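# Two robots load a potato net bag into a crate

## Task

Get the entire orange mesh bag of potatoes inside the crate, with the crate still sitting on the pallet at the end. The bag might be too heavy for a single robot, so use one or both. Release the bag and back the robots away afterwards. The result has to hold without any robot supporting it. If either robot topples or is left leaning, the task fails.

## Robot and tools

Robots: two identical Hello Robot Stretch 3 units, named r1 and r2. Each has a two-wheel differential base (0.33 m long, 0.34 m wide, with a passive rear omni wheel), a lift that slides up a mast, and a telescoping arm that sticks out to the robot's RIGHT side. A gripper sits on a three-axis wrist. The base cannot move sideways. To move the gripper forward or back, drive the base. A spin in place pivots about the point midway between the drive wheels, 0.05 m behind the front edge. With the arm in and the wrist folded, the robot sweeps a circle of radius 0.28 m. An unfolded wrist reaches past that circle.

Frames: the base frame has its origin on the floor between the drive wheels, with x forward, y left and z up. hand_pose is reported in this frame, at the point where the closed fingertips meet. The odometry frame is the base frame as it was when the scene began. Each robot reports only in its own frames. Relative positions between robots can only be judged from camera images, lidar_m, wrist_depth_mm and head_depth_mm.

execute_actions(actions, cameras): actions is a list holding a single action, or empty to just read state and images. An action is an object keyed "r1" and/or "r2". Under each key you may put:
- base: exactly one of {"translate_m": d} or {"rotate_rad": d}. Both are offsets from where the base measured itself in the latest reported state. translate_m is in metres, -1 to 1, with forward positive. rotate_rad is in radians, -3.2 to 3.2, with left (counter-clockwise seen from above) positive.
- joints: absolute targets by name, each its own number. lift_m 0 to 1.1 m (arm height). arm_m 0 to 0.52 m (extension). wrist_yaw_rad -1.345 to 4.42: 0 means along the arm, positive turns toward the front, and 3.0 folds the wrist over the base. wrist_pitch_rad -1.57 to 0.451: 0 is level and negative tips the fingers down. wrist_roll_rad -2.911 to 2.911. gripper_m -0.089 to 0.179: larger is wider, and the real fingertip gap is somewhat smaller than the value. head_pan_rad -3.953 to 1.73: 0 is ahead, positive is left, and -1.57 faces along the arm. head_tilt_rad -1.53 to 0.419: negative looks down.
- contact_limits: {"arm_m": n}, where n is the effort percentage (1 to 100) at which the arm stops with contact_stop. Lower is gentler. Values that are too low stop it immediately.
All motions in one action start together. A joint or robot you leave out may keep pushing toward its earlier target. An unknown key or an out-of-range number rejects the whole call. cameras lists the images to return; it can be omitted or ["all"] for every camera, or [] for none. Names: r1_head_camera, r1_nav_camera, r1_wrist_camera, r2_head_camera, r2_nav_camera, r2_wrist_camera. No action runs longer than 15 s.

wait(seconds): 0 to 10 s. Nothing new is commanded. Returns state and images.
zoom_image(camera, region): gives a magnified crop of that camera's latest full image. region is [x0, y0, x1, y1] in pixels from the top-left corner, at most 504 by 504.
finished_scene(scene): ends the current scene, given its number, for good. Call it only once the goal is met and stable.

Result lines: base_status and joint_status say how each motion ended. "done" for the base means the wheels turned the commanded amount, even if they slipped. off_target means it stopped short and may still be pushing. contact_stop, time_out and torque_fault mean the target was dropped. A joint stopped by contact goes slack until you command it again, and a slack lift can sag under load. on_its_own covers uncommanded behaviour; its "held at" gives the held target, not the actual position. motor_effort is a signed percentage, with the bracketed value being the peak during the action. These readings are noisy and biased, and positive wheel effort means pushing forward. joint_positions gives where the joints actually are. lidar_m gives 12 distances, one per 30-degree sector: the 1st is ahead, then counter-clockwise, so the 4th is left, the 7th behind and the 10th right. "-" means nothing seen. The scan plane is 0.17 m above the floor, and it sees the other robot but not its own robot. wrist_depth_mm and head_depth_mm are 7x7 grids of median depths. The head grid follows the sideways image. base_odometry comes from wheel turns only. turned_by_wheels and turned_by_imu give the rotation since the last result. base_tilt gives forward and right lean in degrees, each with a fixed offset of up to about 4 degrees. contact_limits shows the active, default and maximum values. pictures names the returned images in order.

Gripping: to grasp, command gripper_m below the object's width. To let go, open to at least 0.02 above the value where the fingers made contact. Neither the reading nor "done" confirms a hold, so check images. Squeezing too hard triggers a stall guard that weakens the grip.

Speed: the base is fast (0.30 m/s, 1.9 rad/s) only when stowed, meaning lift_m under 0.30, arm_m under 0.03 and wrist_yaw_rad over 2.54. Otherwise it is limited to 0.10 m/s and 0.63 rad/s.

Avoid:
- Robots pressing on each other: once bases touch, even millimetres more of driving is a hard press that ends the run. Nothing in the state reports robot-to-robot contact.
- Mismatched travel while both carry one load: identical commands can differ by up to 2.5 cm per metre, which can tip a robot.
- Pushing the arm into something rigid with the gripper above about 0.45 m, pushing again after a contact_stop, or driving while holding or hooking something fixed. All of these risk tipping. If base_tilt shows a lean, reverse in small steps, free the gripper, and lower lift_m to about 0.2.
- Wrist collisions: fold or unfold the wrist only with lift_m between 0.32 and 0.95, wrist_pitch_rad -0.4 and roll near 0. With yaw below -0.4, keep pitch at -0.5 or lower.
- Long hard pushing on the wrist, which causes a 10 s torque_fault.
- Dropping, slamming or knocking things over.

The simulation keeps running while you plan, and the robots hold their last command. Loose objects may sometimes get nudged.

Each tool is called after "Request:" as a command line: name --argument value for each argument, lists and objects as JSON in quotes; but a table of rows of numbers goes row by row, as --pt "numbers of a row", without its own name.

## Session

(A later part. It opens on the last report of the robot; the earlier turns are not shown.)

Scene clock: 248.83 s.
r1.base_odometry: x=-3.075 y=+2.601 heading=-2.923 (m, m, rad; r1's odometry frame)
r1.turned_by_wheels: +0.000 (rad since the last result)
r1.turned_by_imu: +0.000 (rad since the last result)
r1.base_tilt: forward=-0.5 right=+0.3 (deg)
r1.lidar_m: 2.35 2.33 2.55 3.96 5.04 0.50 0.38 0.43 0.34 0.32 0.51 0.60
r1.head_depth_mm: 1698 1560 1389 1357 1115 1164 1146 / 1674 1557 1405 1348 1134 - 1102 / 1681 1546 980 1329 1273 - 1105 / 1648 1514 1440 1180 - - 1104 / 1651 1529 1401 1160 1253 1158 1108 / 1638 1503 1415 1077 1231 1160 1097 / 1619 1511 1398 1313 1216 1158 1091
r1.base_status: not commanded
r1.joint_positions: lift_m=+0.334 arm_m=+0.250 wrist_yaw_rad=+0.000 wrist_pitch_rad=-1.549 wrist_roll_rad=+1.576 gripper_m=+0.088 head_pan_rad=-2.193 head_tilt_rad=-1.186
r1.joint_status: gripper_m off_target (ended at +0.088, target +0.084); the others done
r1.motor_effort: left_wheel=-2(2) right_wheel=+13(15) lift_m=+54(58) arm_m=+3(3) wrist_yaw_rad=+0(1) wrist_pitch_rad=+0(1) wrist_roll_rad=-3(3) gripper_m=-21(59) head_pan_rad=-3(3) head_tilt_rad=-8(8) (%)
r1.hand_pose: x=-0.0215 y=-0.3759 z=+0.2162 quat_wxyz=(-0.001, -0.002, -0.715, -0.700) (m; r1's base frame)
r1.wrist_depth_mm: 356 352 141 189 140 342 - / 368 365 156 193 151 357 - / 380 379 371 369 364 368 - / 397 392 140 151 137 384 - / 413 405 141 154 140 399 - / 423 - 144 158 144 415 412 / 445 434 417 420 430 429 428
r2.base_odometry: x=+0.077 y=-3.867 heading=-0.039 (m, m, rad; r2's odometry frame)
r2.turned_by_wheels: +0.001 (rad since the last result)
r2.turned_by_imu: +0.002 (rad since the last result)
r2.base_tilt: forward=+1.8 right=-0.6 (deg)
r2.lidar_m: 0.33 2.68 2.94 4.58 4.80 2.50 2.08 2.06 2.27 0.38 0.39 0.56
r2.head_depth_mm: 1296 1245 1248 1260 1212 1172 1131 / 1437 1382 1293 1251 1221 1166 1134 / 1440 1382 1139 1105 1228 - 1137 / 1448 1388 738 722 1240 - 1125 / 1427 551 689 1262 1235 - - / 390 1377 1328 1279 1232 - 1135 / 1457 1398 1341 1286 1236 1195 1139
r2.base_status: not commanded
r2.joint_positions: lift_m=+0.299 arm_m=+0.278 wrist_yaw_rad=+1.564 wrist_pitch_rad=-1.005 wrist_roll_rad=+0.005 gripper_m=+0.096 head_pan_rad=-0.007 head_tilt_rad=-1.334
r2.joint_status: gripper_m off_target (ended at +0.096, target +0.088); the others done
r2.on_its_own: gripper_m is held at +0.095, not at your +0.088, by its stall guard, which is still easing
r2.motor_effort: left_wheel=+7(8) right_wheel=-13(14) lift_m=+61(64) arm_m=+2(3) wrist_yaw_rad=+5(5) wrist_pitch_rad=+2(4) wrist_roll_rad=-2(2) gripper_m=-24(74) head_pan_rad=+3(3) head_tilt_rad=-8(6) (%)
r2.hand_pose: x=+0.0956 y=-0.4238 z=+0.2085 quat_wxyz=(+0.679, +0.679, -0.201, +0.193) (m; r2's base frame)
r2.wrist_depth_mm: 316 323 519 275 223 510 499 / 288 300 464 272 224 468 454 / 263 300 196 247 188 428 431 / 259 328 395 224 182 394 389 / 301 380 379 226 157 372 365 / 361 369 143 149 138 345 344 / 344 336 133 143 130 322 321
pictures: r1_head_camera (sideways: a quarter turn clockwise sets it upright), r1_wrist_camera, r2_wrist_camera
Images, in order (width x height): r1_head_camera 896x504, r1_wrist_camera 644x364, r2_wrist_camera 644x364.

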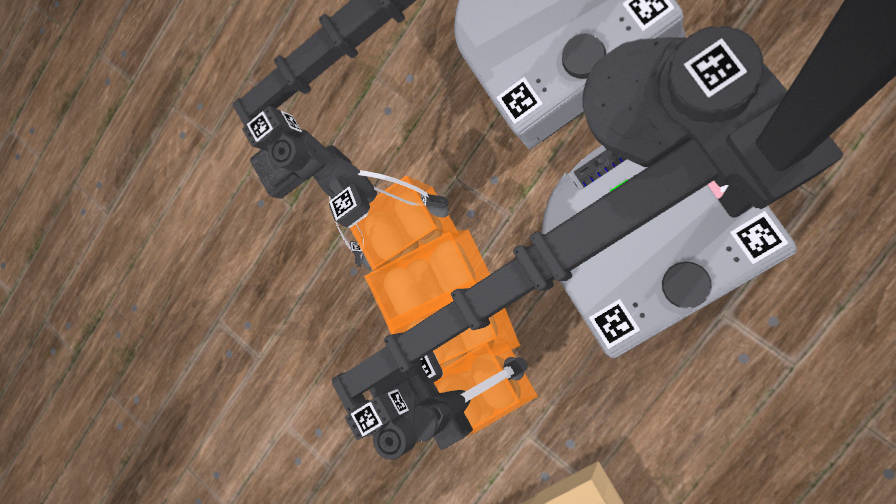

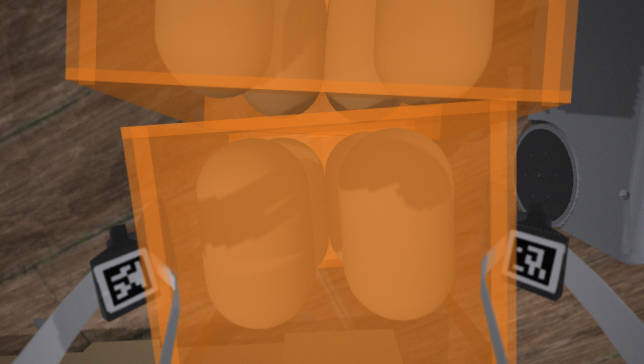

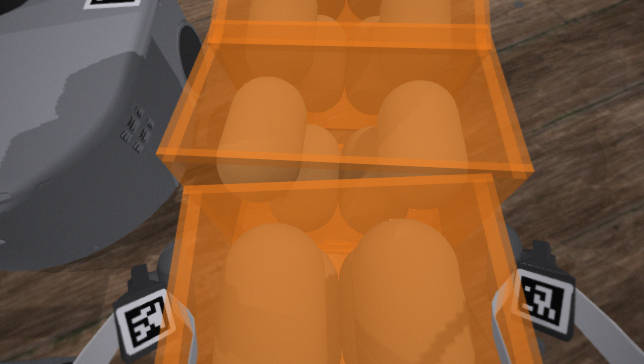

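Request:
execute_actions --actions '[{"r1":{"base":{"translate_m":0.18},"joints":{"lift_m":0.68,"head_pan_rad":-1.2}},"r2":{"base":{"translate_m":0.18},"joints":{"lift_m":0.645}}}]' --cameras '["r2_head_camera"]'

Request:
execute_actions --actions '[{"r1":{"base":{"translate_m":0.45},"joints":{"arm_m":0.37}},"r2":{"base":{"translate_m":0.45},"joints":{"arm_m":0.398}}}]'

Scene clock: 259.20 s.
r1.base_odometry: x=-3.250 y=+2.562 heading=-2.924 (m, m, rad; r1's odometry frame)
r1.turned_by_wheels: +0.000 (rad since the last result)
r1.turned_by_imu: -0.001 (rad since the last result)
r1.base_tilt: forward=-0.4 right=+0.3 (deg)
r1.lidar_m: 2.17 2.16 2.37 3.67 5.14 0.50 0.38 2.60 2.85 0.43 0.44 0.60
r1.head_depth_mm: 1673 1591 - 775 - - 985 / 1541 1453 1343 796 1271 - - / 1535 1411 1285 1244 1260 - 1101 / 1546 1323 1278 1182 1254 - - / 1503 1332 1273 1202 1240 1174 1093 / 1521 1328 1271 1288 1232 1166 1100 / 1486 1255 1237 1292 1234 1157 1095
r1.base_status: done
r1.joint_positions: lift_m=+0.679 arm_m=+0.250 wrist_yaw_rad=+0.000 wrist_pitch_rad=-1.549 wrist_roll_rad=+1.576 gripper_m=+0.088 head_pan_rad=-1.207 head_tilt_rad=-1.186
r1.joint_status: all done
r1.motor_effort: left_wheel=-2(4) right_wheel=+13(20) lift_m=+54(56) arm_m=+3(3) wrist_yaw_rad=+0(0) wrist_pitch_rad=-1(1) wrist_roll_rad=-3(4) gripper_m=-21(21) head_pan_rad=+4(42) head_tilt_rad=-8(8) (%)
r1.hand_pose: x=-0.0215 y=-0.3759 z=+0.5612 quat_wxyz=(-0.002, -0.002, -0.715, -0.700) (m; r1's base frame)
r1.wrist_depth_mm: 696 680 142 190 140 139 - / 711 714 156 193 152 - - / 739 745 729 718 153 - - / 720 654 140 151 138 738 748 / 649 595 140 154 140 781 765 / 514 - 144 158 144 804 794 / 579 693 711 695 836 846 839
r2.base_odometry: x=+0.257 y=-3.874 heading=-0.039 (m, m, rad; r2's odometry frame)
r2.turned_by_wheels: +0.001 (rad since the last result)
r2.turned_by_imu: +0.001 (rad since the last result)
r2.base_tilt: forward=+1.8 right=-0.7 (deg)
r2.lidar_m: 0.33 2.51 2.76 4.28 4.84 2.73 2.25 2.23 2.45 3.82 0.71 0.41
r2.head_depth_mm: 1291 441 1223 1266 1219 1166 - / 1432 437 1319 1246 1222 1182 - / 1434 401 387 1120 1234 - - / 1442 391 386 1119 1246 - - / 370 332 384 1274 1238 1169 - / 352 333 1327 1284 1238 1197 - / 1459 1397 1338 1283 1237 1210 -
r2.base_status: done
r2.joint_positions: lift_m=+0.644 arm_m=+0.278 wrist_yaw_rad=+1.563 wrist_pitch_rad=-1.005 wrist_roll_rad=+0.005 gripper_m=+0.099 head_pan_rad=-0.007 head_tilt_rad=-1.334
r2.joint_status: all done
r2.on_its_own: gripper_m is held at +0.098, not at your +0.088, by its stall guard, which is not easing now
r2.motor_effort: left_wheel=+7(12) right_wheel=-13(15) lift_m=+61(61) arm_m=+2(2) wrist_yaw_rad=+6(5) wrist_pitch_rad=+2(3) wrist_roll_rad=-2(2) gripper_m=-23(23) head_pan_rad=+4(3) head_tilt_rad=-7(7) (%)
r2.hand_pose: x=+0.0955 y=-0.4239 z=+0.5535 quat_wxyz=(+0.680, +0.679, -0.201, +0.193) (m; r2's base frame)
r2.wrist_depth_mm: - - - 276 223 678 779 / 954 957 893 269 225 620 732 / 879 848 194 248 187 710 696 / 787 626 596 223 179 765 769 / 734 584 574 225 157 717 703 / 705 610 143 150 138 661 654 / 649 - 133 142 130 606 603
pictures: r2_head_camera (sideways: a quarter turn clockwise sets it upright)
Images, in order (width x height): r2_head_camera 896x504.

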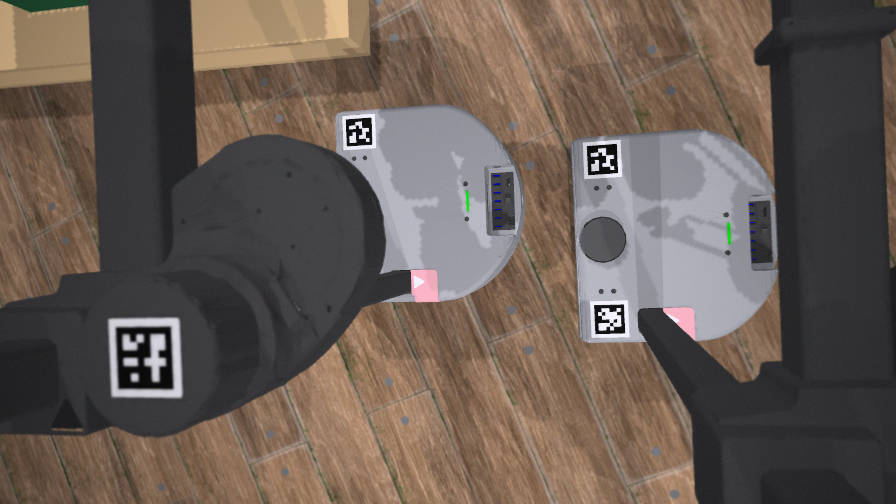

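Scene clock: 264.77 s.
r1.base_odometry: x=-3.690 y=+2.465 heading=-2.924 (m, m, rad; r1's odometry frame)
r1.turned_by_wheels: -0.001 (rad since the last result)
r1.turned_by_imu: -0.004 (rad since the last result)
r1.base_tilt: forward=-0.5 right=+0.5 (deg)
r1.lidar_m: 1.76 1.74 1.90 2.93 5.29 0.41 0.39 3.01 0.44 0.42 0.44 2.19
r1.head_depth_mm: 1707 - 843 1096 - - 978 / 1543 1457 803 1179 1168 - - / 1534 1411 1285 1187 1233 - 1099 / 1539 1431 1258 1180 1260 - - / 1661 1402 1322 1209 1245 1175 1093 / 1653 1515 1289 1275 1231 1165 1099 / 1632 1510 1391 1291 1235 1153 1092
r1.base_status: done
r1.joint_positions: lift_m=+0.679 arm_m=+0.370 wrist_yaw_rad=-0.001 wrist_pitch_rad=-1.549 wrist_roll_rad=+1.578 gripper_m=+0.091 head_pan_rad=-1.207 head_tilt_rad=-1.186
r1.joint_status: all done
r1.on_its_own: gripper_m is held at +0.090, not at your +0.084, by its stall guard, which is not easing now
r1.motor_effort: left_wheel=-5(6) right_wheel=+15(19) lift_m=+54(54) arm_m=+4(3) wrist_yaw_rad=+1(1) wrist_pitch_rad=+0(1) wrist_roll_rad=-5(5) gripper_m=-21(21) head_pan_rad=+4(4) head_tilt_rad=-8(8) (%)
r1.hand_pose: x=-0.0215 y=-0.4957 z=+0.5612 quat_wxyz=(-0.003, -0.003, -0.714, -0.700) (m; r1's base frame)
r1.wrist_depth_mm: 441 522 142 190 141 141 - / 454 549 157 194 151 148 - / 611 574 590 591 199 718 - / 637 558 140 151 138 748 729 / 665 518 141 154 140 781 767 / 697 - 144 158 143 815 787 / 719 528 503 526 682 837 831
r2.base_odometry: x=+0.707 y=-3.891 heading=-0.038 (m, m, rad; r2's odometry frame)
r2.turned_by_wheels: +0.001 (rad since the last result)
r2.turned_by_imu: -0.001 (rad since the last result)
r2.base_tilt: forward=+1.8 right=-0.7 (deg)
r2.lidar_m: 0.33 2.09 2.30 3.59 5.01 3.24 2.66 2.65 2.91 0.51 0.52 0.41
r2.head_depth_mm: 1433 1219 1211 1246 1206 1175 - / 1436 439 1308 1245 1218 1172 - / 1442 399 387 1120 1234 - - / 1442 378 386 1121 1235 - - / 356 331 387 1270 1236 1174 - / 369 334 1324 1284 1233 1201 - / 1460 1401 1338 1285 1237 1207 -
r2.base_status: done
r2.joint_positions: lift_m=+0.644 arm_m=+0.398 wrist_yaw_rad=+1.561 wrist_pitch_rad=-1.008 wrist_roll_rad=+0.008 gripper_m=+0.099 head_pan_rad=-0.007 head_tilt_rad=-1.334
r2.joint_status: all done
r2.on_its_own: gripper_m is held at +0.098, not at your +0.088, by its stall guard, which is not easing now
r2.motor_effort: left_wheel=+9(13) right_wheel=-15(16) lift_m=+60(60) arm_m=+3(3) wrist_yaw_rad=+8(6) wrist_pitch_rad=+3(3) wrist_roll_rad=-3(3) gripper_m=-23(23) head_pan_rad=+4(3) head_tilt_rad=-7(7) (%)
r2.hand_pose: x=+0.0949 y=-0.5441 z=+0.5531 quat_wxyz=(+0.680, +0.679, -0.202, +0.190) (m; r2's base frame)
r2.wrist_depth_mm: - - - 271 222 652 821 / 957 924 918 271 227 610 738 / 878 841 196 243 188 607 659 / 617 615 640 224 180 583 603 / 580 571 667 227 157 577 462 / 633 590 142 150 138 547 397 / 644 - 134 142 129 516 509
pictures: r1_head_camera (sideways: a quarter turn clockwise sets it upright), r1_nav_camera (sideways: a quarter turn counterclockwise sets it upright), r1_wrist_camera, r2_head_camera (sideways: a quarter turn clockwise sets it upright), r2_nav_camera (sideways: a quarter turn counterclockwise sets it upright), r2_wrist_camera
Images, in order (width x height): r1_head_camera 896x504, r1_nav_camera 672x504, r1_wrist_camera 644x364, r2_head_camera 896x504, r2_nav_camera 672x504, r2_wrist_camera 644x364.

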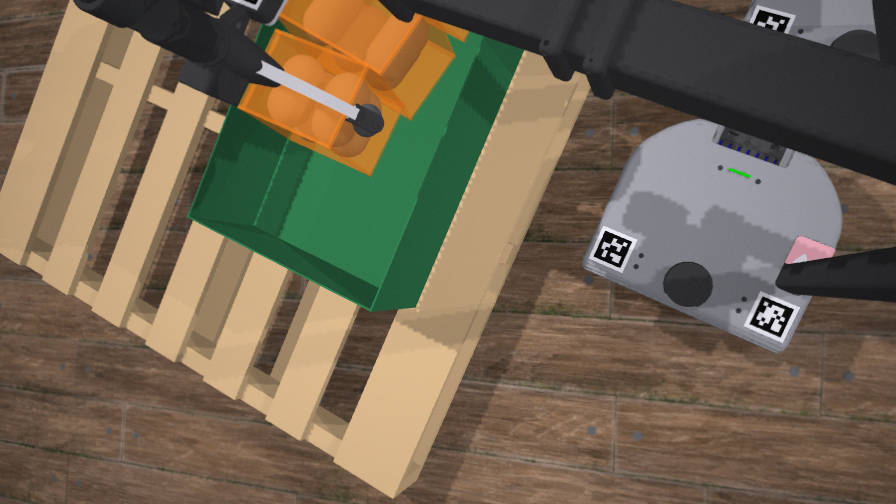

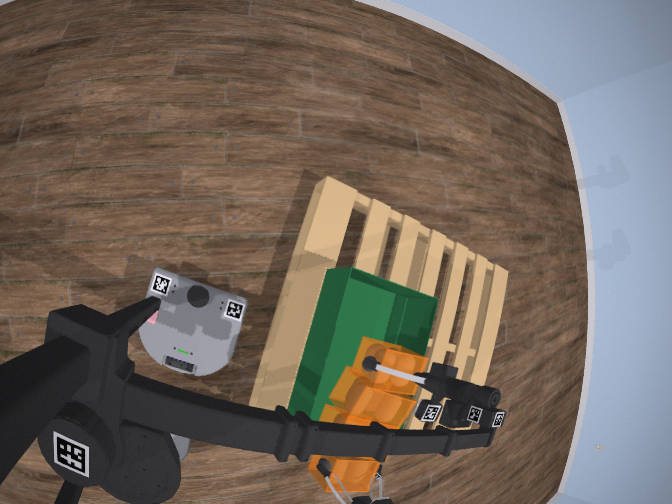

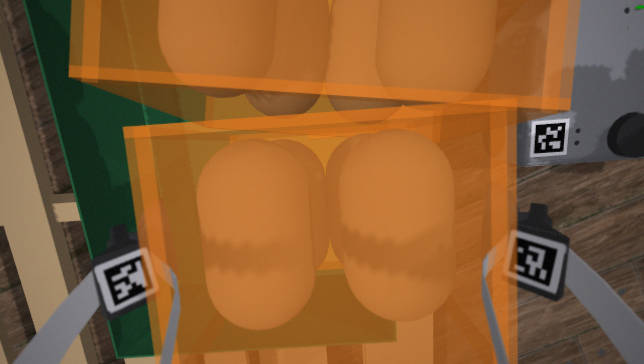

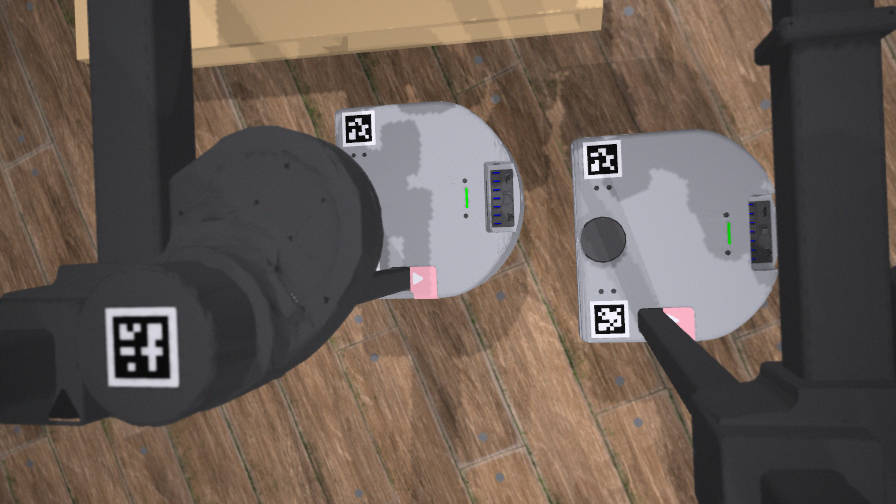

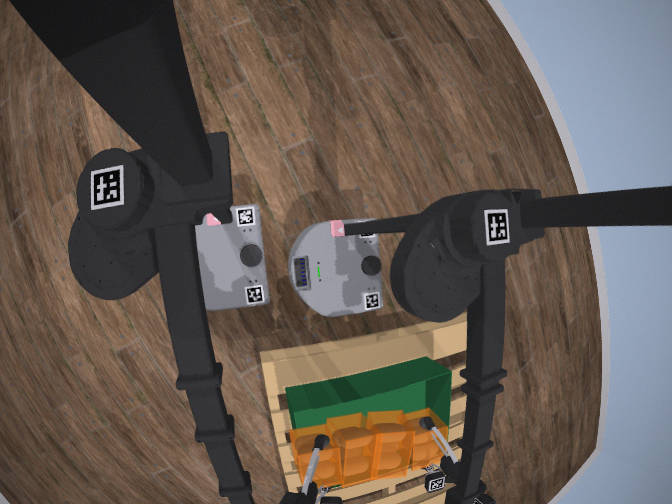

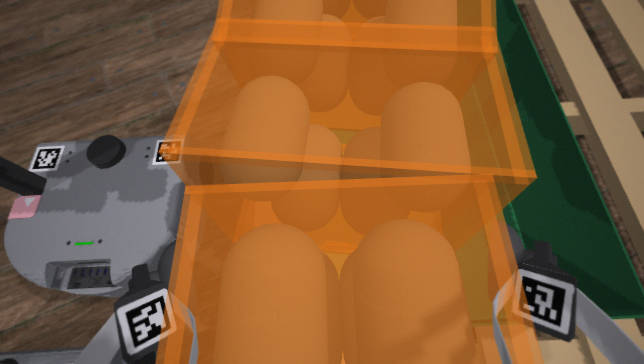

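Request:
execute_actions --actions '[{"r1":{"base":{"translate_m":0.08},"joints":{"arm_m":0.48,"lift_m":0.62,"head_pan_rad":-1.57,"head_tilt_rad":-1.0}},"r2":{"base":{"translate_m":0.08},"joints":{"arm_m":0.52,"lift_m":0.585,"head_pan_rad":-1.3,"head_tilt_rad":-1.0}}}]'

Scene clock: 274.87 s.
r1.base_odometry: x=-3.768 y=+2.448 heading=-2.925 (m, m, rad; r1's odometry frame)
r1.turned_by_wheels: -0.001 (rad since the last result)
r1.turned_by_imu: +0.000 (rad since the last result)
r1.base_tilt: forward=-0.4 right=+0.4 (deg)
r1.lidar_m: 1.68 1.67 1.82 2.80 5.31 0.41 0.39 0.60 0.44 0.42 0.44 2.10
r1.head_depth_mm: 2245 1918 1608 997 1168 1208 987 / 2183 1794 1526 1284 1167 - - / 2181 - 1103 1261 1155 1207 - / 2161 1704 947 1281 1151 1214 - / 2126 1704 1486 1279 1146 1202 1088 / 2105 1688 1494 1319 1170 1172 1071 / 2100 1794 1489 1316 1170 1163 1068
r1.base_status: done
r1.joint_positions: lift_m=+0.620 arm_m=+0.480 wrist_yaw_rad=-0.001 wrist_pitch_rad=-1.545 wrist_roll_rad=+1.577 gripper_m=+0.091 head_pan_rad=-1.563 head_tilt_rad=-1.001
r1.joint_status: all done
r1.on_its_own: gripper_m is held at +0.090, not at your +0.084, by its stall guard, which is not easing now
r1.motor_effort: left_wheel=-4(6) right_wheel=+15(23) lift_m=+41(49) arm_m=+4(3) wrist_yaw_rad=+1(1) wrist_pitch_rad=-2(2) wrist_roll_rad=-4(5) gripper_m=-20(21) head_pan_rad=-3(30) head_tilt_rad=+1(21) (%)
r1.hand_pose: x=-0.0215 y=-0.6068 z=+0.5016 quat_wxyz=(-0.002, -0.003, -0.716, -0.698) (m; r1's base frame)
r1.wrist_depth_mm: 626 344 143 190 141 352 599 / 592 384 156 195 151 393 - / 552 432 527 216 479 440 - / 565 460 140 153 138 462 670 / 600 707 140 153 140 - 694 / 749 - 143 158 144 447 725 / 646 652 634 637 627 741 765
r2.base_odometry: x=+0.787 y=-3.894 heading=-0.038 (m, m, rad; r2's odometry frame)
r2.turned_by_wheels: +0.001 (rad since the last result)
r2.turned_by_imu: +0.001 (rad since the last result)
r2.base_tilt: forward=+1.8 right=-0.7 (deg)
r2.lidar_m: 0.33 2.02 2.21 3.44 5.01 3.32 2.75 2.73 2.98 0.50 0.52 0.40
r2.head_depth_mm: 2182 1956 1634 1441 1327 - - / 2194 1780 1422 1362 1270 1182 - / 2198 1739 1244 1296 1169 1192 - / 2223 1744 1044 1302 1205 1190 1103 / 2236 1677 1047 1327 1251 1064 1054 / 2254 696 1024 1331 1274 1049 970 / 2230 1910 588 1209 1280 1051 942
r2.base_status: done
r2.joint_positions: lift_m=+0.585 arm_m=+0.520 wrist_yaw_rad=+1.564 wrist_pitch_rad=-1.014 wrist_roll_rad=+0.006 gripper_m=+0.099 head_pan_rad=-1.293 head_tilt_rad=-1.001
r2.joint_status: all done
r2.on_its_own: gripper_m is held at +0.098, not at your +0.088, by its stall guard, which is not easing now
r2.motor_effort: left_wheel=+11(15) right_wheel=-15(18) lift_m=+34(56) arm_m=+4(4) wrist_yaw_rad=+5(7) wrist_pitch_rad=+5(5) wrist_roll_rad=-2(3) gripper_m=-22(23) head_pan_rad=-5(50) head_tilt_rad=+1(24) (%)
r2.hand_pose: x=+0.0936 y=-0.6656 z=+0.4935 quat_wxyz=(+0.680, +0.680, -0.198, +0.190) (m; r2's base frame)
r2.wrist_depth_mm: 950 943 535 273 222 713 710 / 853 853 511 268 226 655 652 / 599 773 194 248 187 513 617 / 558 682 195 223 179 444 568 / 523 678 417 226 157 433 533 / 590 635 143 150 138 478 578 / 613 482 134 142 129 406 333
pictures: r1_head_camera (sideways: a quarter turn clockwise sets it upright), r1_nav_camera (sideways: a quarter turn counterclockwise sets it upright), r1_wrist_camera, r2_head_camera (sideways: a quarter turn clockwise sets it upright), r2_nav_camera (sideways: a quarter turn counterclockwise sets it upright), r2_wrist_camera
Images, in order (width x height): r1_head_camera 896x504, r1_nav_camera 672x504, r1_wrist_camera 644x364, r2_head_camera 896x504, r2_nav_camera 672x504, r2_wrist_camera 644x364.

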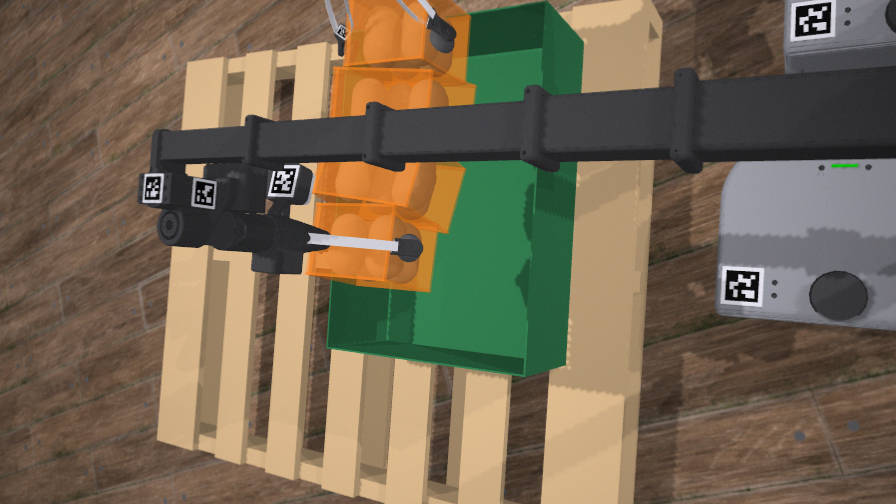

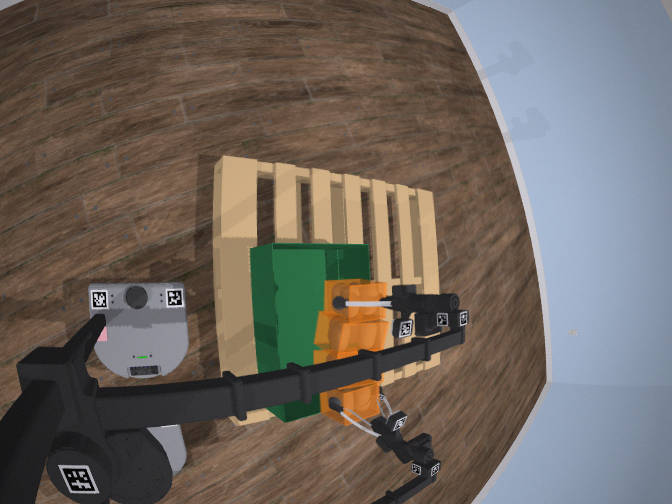

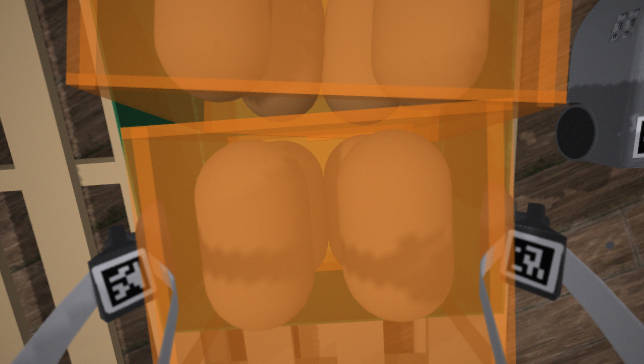

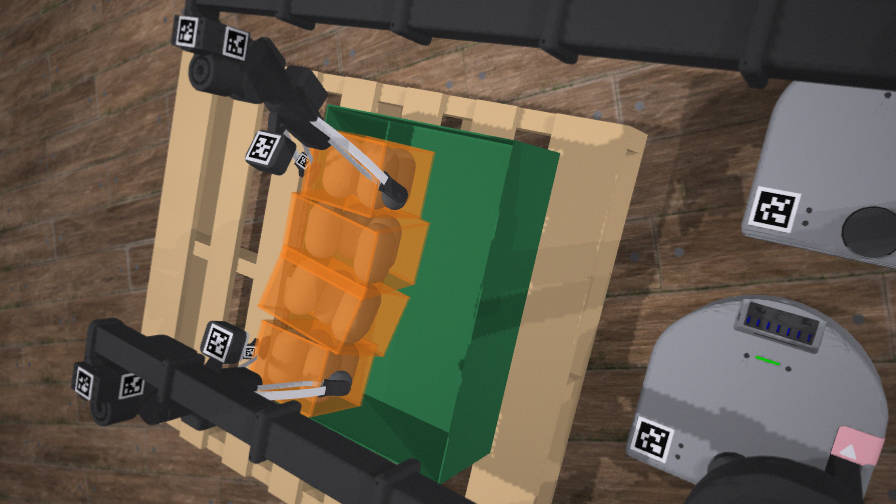

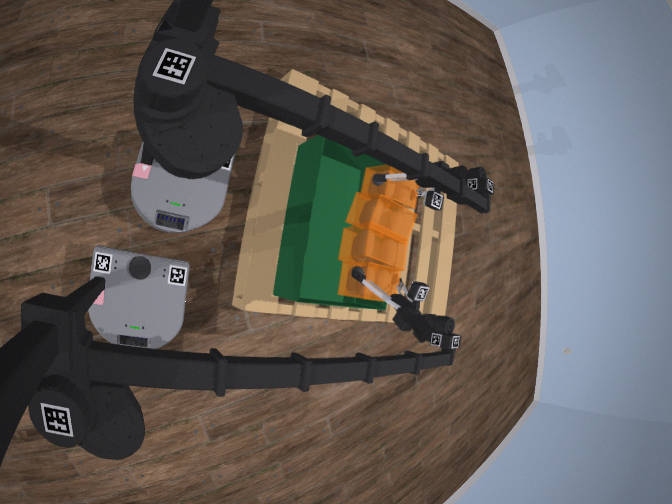

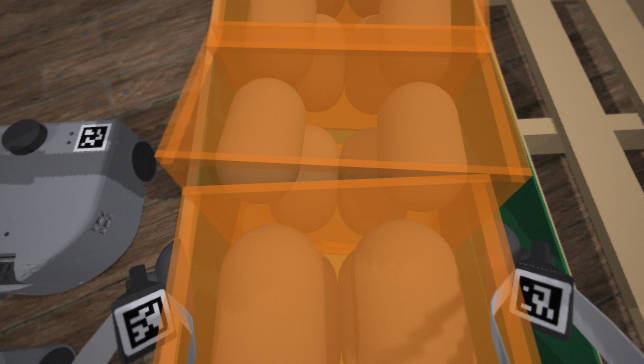

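Request:
execute_actions --actions '[{"r1":{"joints":{"arm_m":0.49,"lift_m":0.52}},"r2":{"joints":{"lift_m":0.485}}}]' --cameras '["r1_head_camera","r1_wrist_camera","r2_head_camera","r2_wrist_camera"]'

Scene clock: 279.57 s.
r1.base_odometry: x=-3.768 y=+2.448 heading=-2.925 (m, m, rad; r1's odometry frame)
r1.turned_by_wheels: +0.000 (rad since the last result)
r1.turned_by_imu: +0.001 (rad since the last result)
r1.base_tilt: forward=-0.3 right=+0.1 (deg)
r1.lidar_m: 1.68 1.67 1.82 2.80 5.30 0.40 0.38 0.60 0.44 0.42 0.44 2.10
r1.head_depth_mm: 2232 1902 1607 1112 1165 1206 993 / 2219 1778 1524 1075 1164 1216 1105 / 2193 1912 - 1083 1150 - - / 2150 1700 1295 1256 1147 1219 - / 2152 1700 1492 1279 1135 1193 1097 / 2097 1692 1500 1314 1170 1171 1070 / 2074 1800 1486 1319 1164 1174 1072
r1.base_status: not commanded
r1.joint_positions: lift_m=+0.520 arm_m=+0.490 wrist_yaw_rad=-0.001 wrist_pitch_rad=-1.548 wrist_roll_rad=+1.578 gripper_m=+0.091 head_pan_rad=-1.563 head_tilt_rad=-1.001
r1.joint_status: all done
r1.on_its_own: gripper_m is held at +0.090, not at your +0.084, by its stall guard, which is not easing now
r1.motor_effort: left_wheel=-5(5) right_wheel=+18(18) lift_m=+41(41) arm_m=+4(5) wrist_yaw_rad=+1(1) wrist_pitch_rad=-1(2) wrist_roll_rad=-4(4) gripper_m=-20(20) head_pan_rad=-3(3) head_tilt_rad=+1(1) (%)
r1.hand_pose: x=-0.0215 y=-0.6161 z=+0.4017 quat_wxyz=(-0.003, -0.003, -0.715, -0.699) (m; r1's base frame)
r1.wrist_depth_mm: 264 328 142 191 142 280 244 / 264 344 156 194 151 319 255 / 280 361 428 215 200 355 257 / 466 354 141 151 138 353 423 / 484 324 141 154 140 451 585 / 503 - 144 158 143 410 614 / 533 332 359 361 345 329 628
r2.base_odometry: x=+0.787 y=-3.894 heading=-0.037 (m, m, rad; r2's odometry frame)
r2.turned_by_wheels: +0.000 (rad since the last result)
r2.turned_by_imu: +0.001 (rad since the last result)
r2.base_tilt: forward=+1.8 right=-0.7 (deg)
r2.lidar_m: 0.33 2.01 2.21 3.46 5.00 3.31 2.75 2.73 2.98 0.50 0.52 0.40
r2.head_depth_mm: 2208 1867 1583 1467 1302 1180 1076 / 2211 1736 1541 1358 1268 1185 - / 2209 1745 1515 1273 1165 1191 - / 2210 1745 1318 1271 1207 1193 1100 / 2242 1667 1130 1300 1247 1062 1053 / 2235 1627 736 1268 1268 1049 964 / 2264 1917 1577 632 1273 1049 473
r2.base_status: not commanded
r2.joint_positions: lift_m=+0.485 arm_m=+0.520 wrist_yaw_rad=+1.561 wrist_pitch_rad=-1.014 wrist_roll_rad=+0.006 gripper_m=+0.099 head_pan_rad=-1.293 head_tilt_rad=-1.001
r2.joint_status: all done
r2.on_its_own: gripper_m is held at +0.098, not at your +0.088, by its stall guard, which is not easing now
r2.motor_effort: left_wheel=+11(12) right_wheel=-16(16) lift_m=+34(33) arm_m=+3(4) wrist_yaw_rad=+8(6) wrist_pitch_rad=+5(5) wrist_roll_rad=-2(2) gripper_m=-23(23) head_pan_rad=-3(5) head_tilt_rad=+0(1) (%)
r2.hand_pose: x=+0.0936 y=-0.6660 z=+0.3935 quat_wxyz=(+0.680, +0.679, -0.199, +0.189) (m; r2's base frame)
r2.wrist_depth_mm: 807 783 427 252 220 394 588 / 727 719 404 270 226 395 525 / 494 589 198 244 189 402 317 / 468 553 351 224 179 387 288 / 491 317 380 227 157 412 276 / 527 530 142 150 138 397 267 / 510 306 134 142 130 376 290
pictures: r1_head_camera (sideways: a quarter turn clockwise sets it upright), r1_wrist_camera, r2_head_camera (sideways: a quarter turn clockwise sets it upright), r2_wrist_camera
Images, in order (width x height): r1_head_camera 896x504, r1_wrist_camera 644x364, r2_head_camera 896x504, r2_wrist_camera 644x364.

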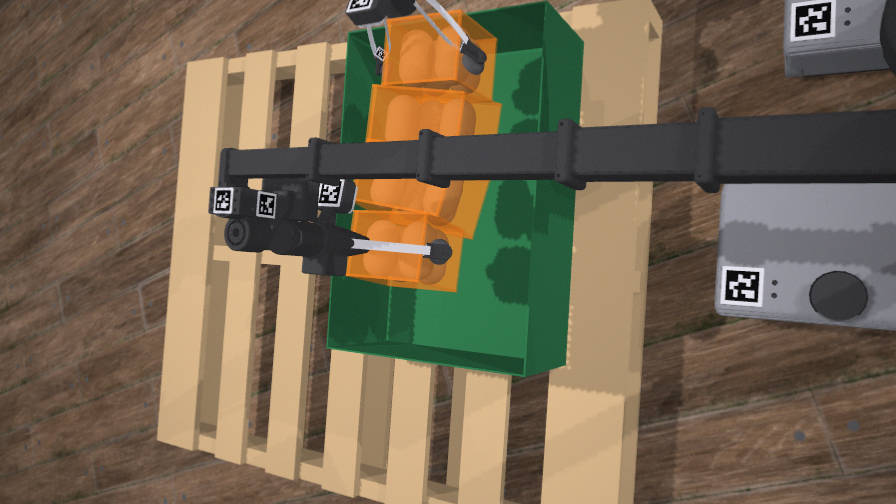

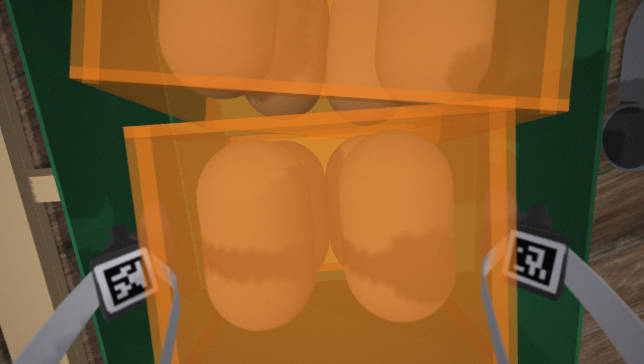

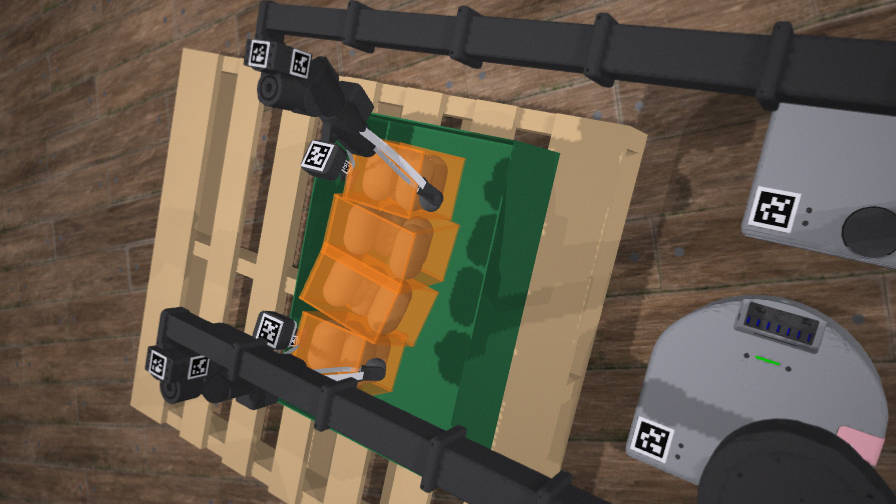

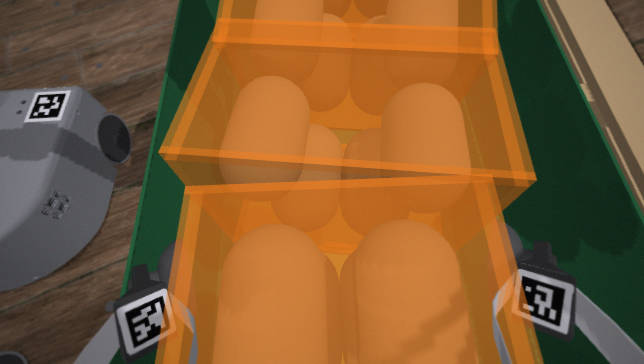

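Request:
execute_actions --actions '[{"r1":{"base":{"translate_m":0.05},"joints":{"lift_m":0.355}},"r2":{"base":{"translate_m":0.05},"joints":{"lift_m":0.325}}}]' --cameras '["r1_head_camera","r2_head_camera","r1_wrist_camera"]'

Scene clock: 286.60 s.
r1.base_odometry: x=-3.817 y=+2.437 heading=-2.925 (m, m, rad; r1's odometry frame)
r1.turned_by_wheels: +0.000 (rad since the last result)
r1.turned_by_imu: +0.000 (rad since the last result)
r1.base_tilt: forward=-0.6 right=+0.4 (deg)
r1.lidar_m: 1.64 1.62 1.77 2.72 5.36 0.40 0.39 0.61 0.44 0.42 0.44 2.04
r1.head_depth_mm: 2227 1916 1579 1242 1164 1211 989 / 2199 1778 1516 1225 1167 1198 1116 / 2169 1770 1569 1226 1157 1213 - / 2168 1696 1524 1248 1152 1215 - / 2134 1693 1489 1296 1147 1188 1094 / 2105 1668 1500 1316 1183 1172 1076 / 2100 1816 1519 1323 1169 1159 1070
r1.base_status: done
r1.joint_positions: lift_m=+0.355 arm_m=+0.490 wrist_yaw_rad=-0.001 wrist_pitch_rad=-1.548 wrist_roll_rad=+1.578 gripper_m=+0.091 head_pan_rad=-1.563 head_tilt_rad=-1.001
r1.joint_status: all done
r1.on_its_own: gripper_m is held at +0.090, not at your +0.084, by its stall guard, which is not easing now
r1.motor_effort: left_wheel=-5(6) right_wheel=+14(23) lift_m=+38(41) arm_m=+4(4) wrist_yaw_rad=+1(1) wrist_pitch_rad=-1(1) wrist_roll_rad=-4(4) gripper_m=-20(20) head_pan_rad=-4(3) head_tilt_rad=+1(1) (%)
r1.hand_pose: x=-0.0215 y=-0.6161 z=+0.2368 quat_wxyz=(-0.003, -0.003, -0.715, -0.699) (m; r1's base frame)
r1.wrist_depth_mm: 251 248 140 188 140 243 228 / 258 258 155 192 149 252 230 / 254 268 264 261 200 261 234 / 251 278 140 151 137 270 238 / 246 286 141 154 139 282 241 / 234 - 144 158 144 295 224 / 252 297 287 287 275 268 253
r2.base_odometry: x=+0.837 y=-3.896 heading=-0.037 (m, m, rad; r2's odometry frame)
r2.turned_by_wheels: +0.001 (rad since the last result)
r2.turned_by_imu: +0.001 (rad since the last result)
r2.base_tilt: forward=+1.8 right=-0.7 (deg)
r2.lidar_m: 0.33 1.97 2.17 3.38 5.03 3.39 2.78 2.77 3.05 0.50 0.52 0.40
r2.head_depth_mm: 2195 1826 1602 1435 1307 1180 1094 / 2200 1736 1544 1291 1168 1182 - / 2215 1744 1396 1233 1168 1189 - / 2223 1755 1410 1257 1201 1191 1103 / 2248 1793 979 1219 1247 1064 1056 / 2238 1794 1442 859 1263 1051 932 / 2256 1928 1575 1350 751 680 591
r2.base_status: done
r2.joint_positions: lift_m=+0.325 arm_m=+0.520 wrist_yaw_rad=+1.561 wrist_pitch_rad=-1.015 wrist_roll_rad=+0.007 gripper_m=+0.099 head_pan_rad=-1.293 head_tilt_rad=-1.001
r2.joint_status: all done
r2.on_its_own: gripper_m is held at +0.098, not at your +0.088, by its stall guard, which is not easing now
r2.motor_effort: left_wheel=+9(16) right_wheel=-11(18) lift_m=+31(33) arm_m=+3(3) wrist_yaw_rad=+6(7) wrist_pitch_rad=+5(6) wrist_roll_rad=-3(3) gripper_m=-23(24) head_pan_rad=-4(5) head_tilt_rad=+1(1) (%)
r2.hand_pose: x=+0.0932 y=-0.6660 z=+0.2334 quat_wxyz=(+0.681, +0.680, -0.199, +0.188) (m; r2's base frame)
r2.wrist_depth_mm: 191 270 374 250 223 357 264 / 190 263 345 270 224 331 266 / 187 258 196 244 187 310 269 / 185 257 289 224 178 285 274 / 182 247 279 226 158 268 261 / 179 217 142 150 138 252 251 / 175 241 134 141 129 234 232
pictures: r1_head_camera (sideways: a quarter turn clockwise sets it upright), r1_wrist_camera, r2_head_camera (sideways: a quarter turn clockwise sets it upright)
Images, in order (width x height): r1_head_camera 896x504, r1_wrist_camera 644x364, r2_head_camera 896x504.

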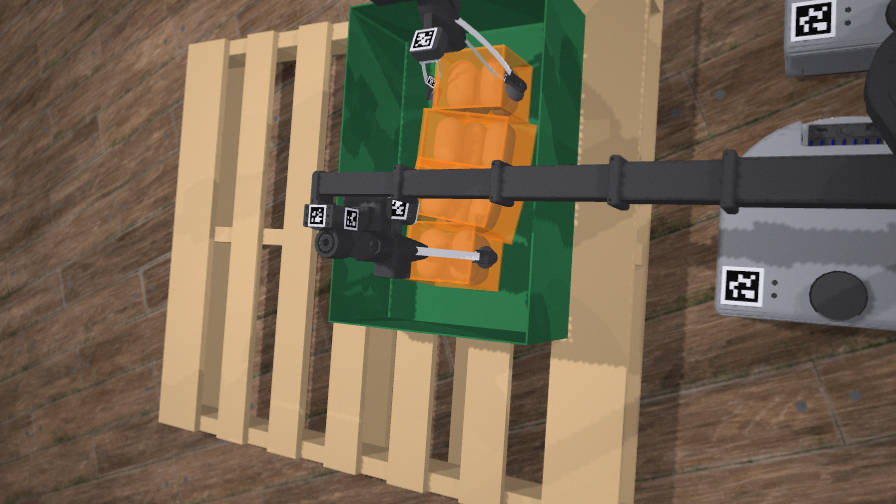

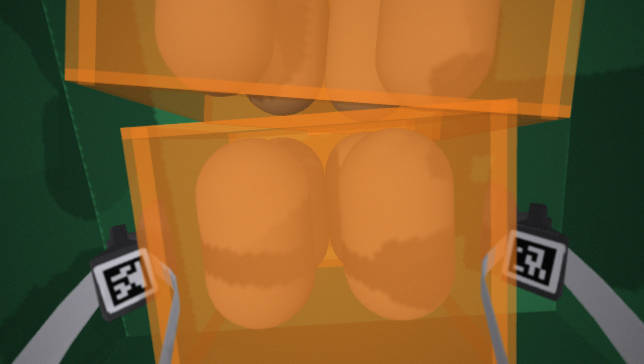

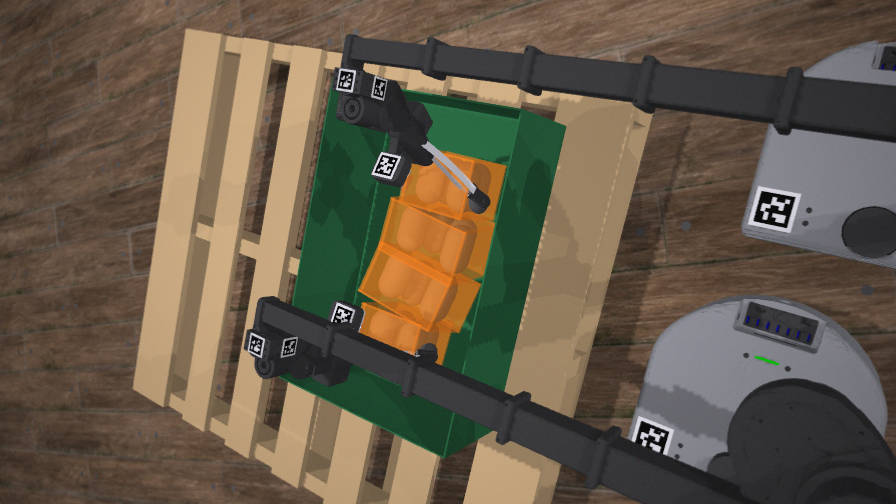

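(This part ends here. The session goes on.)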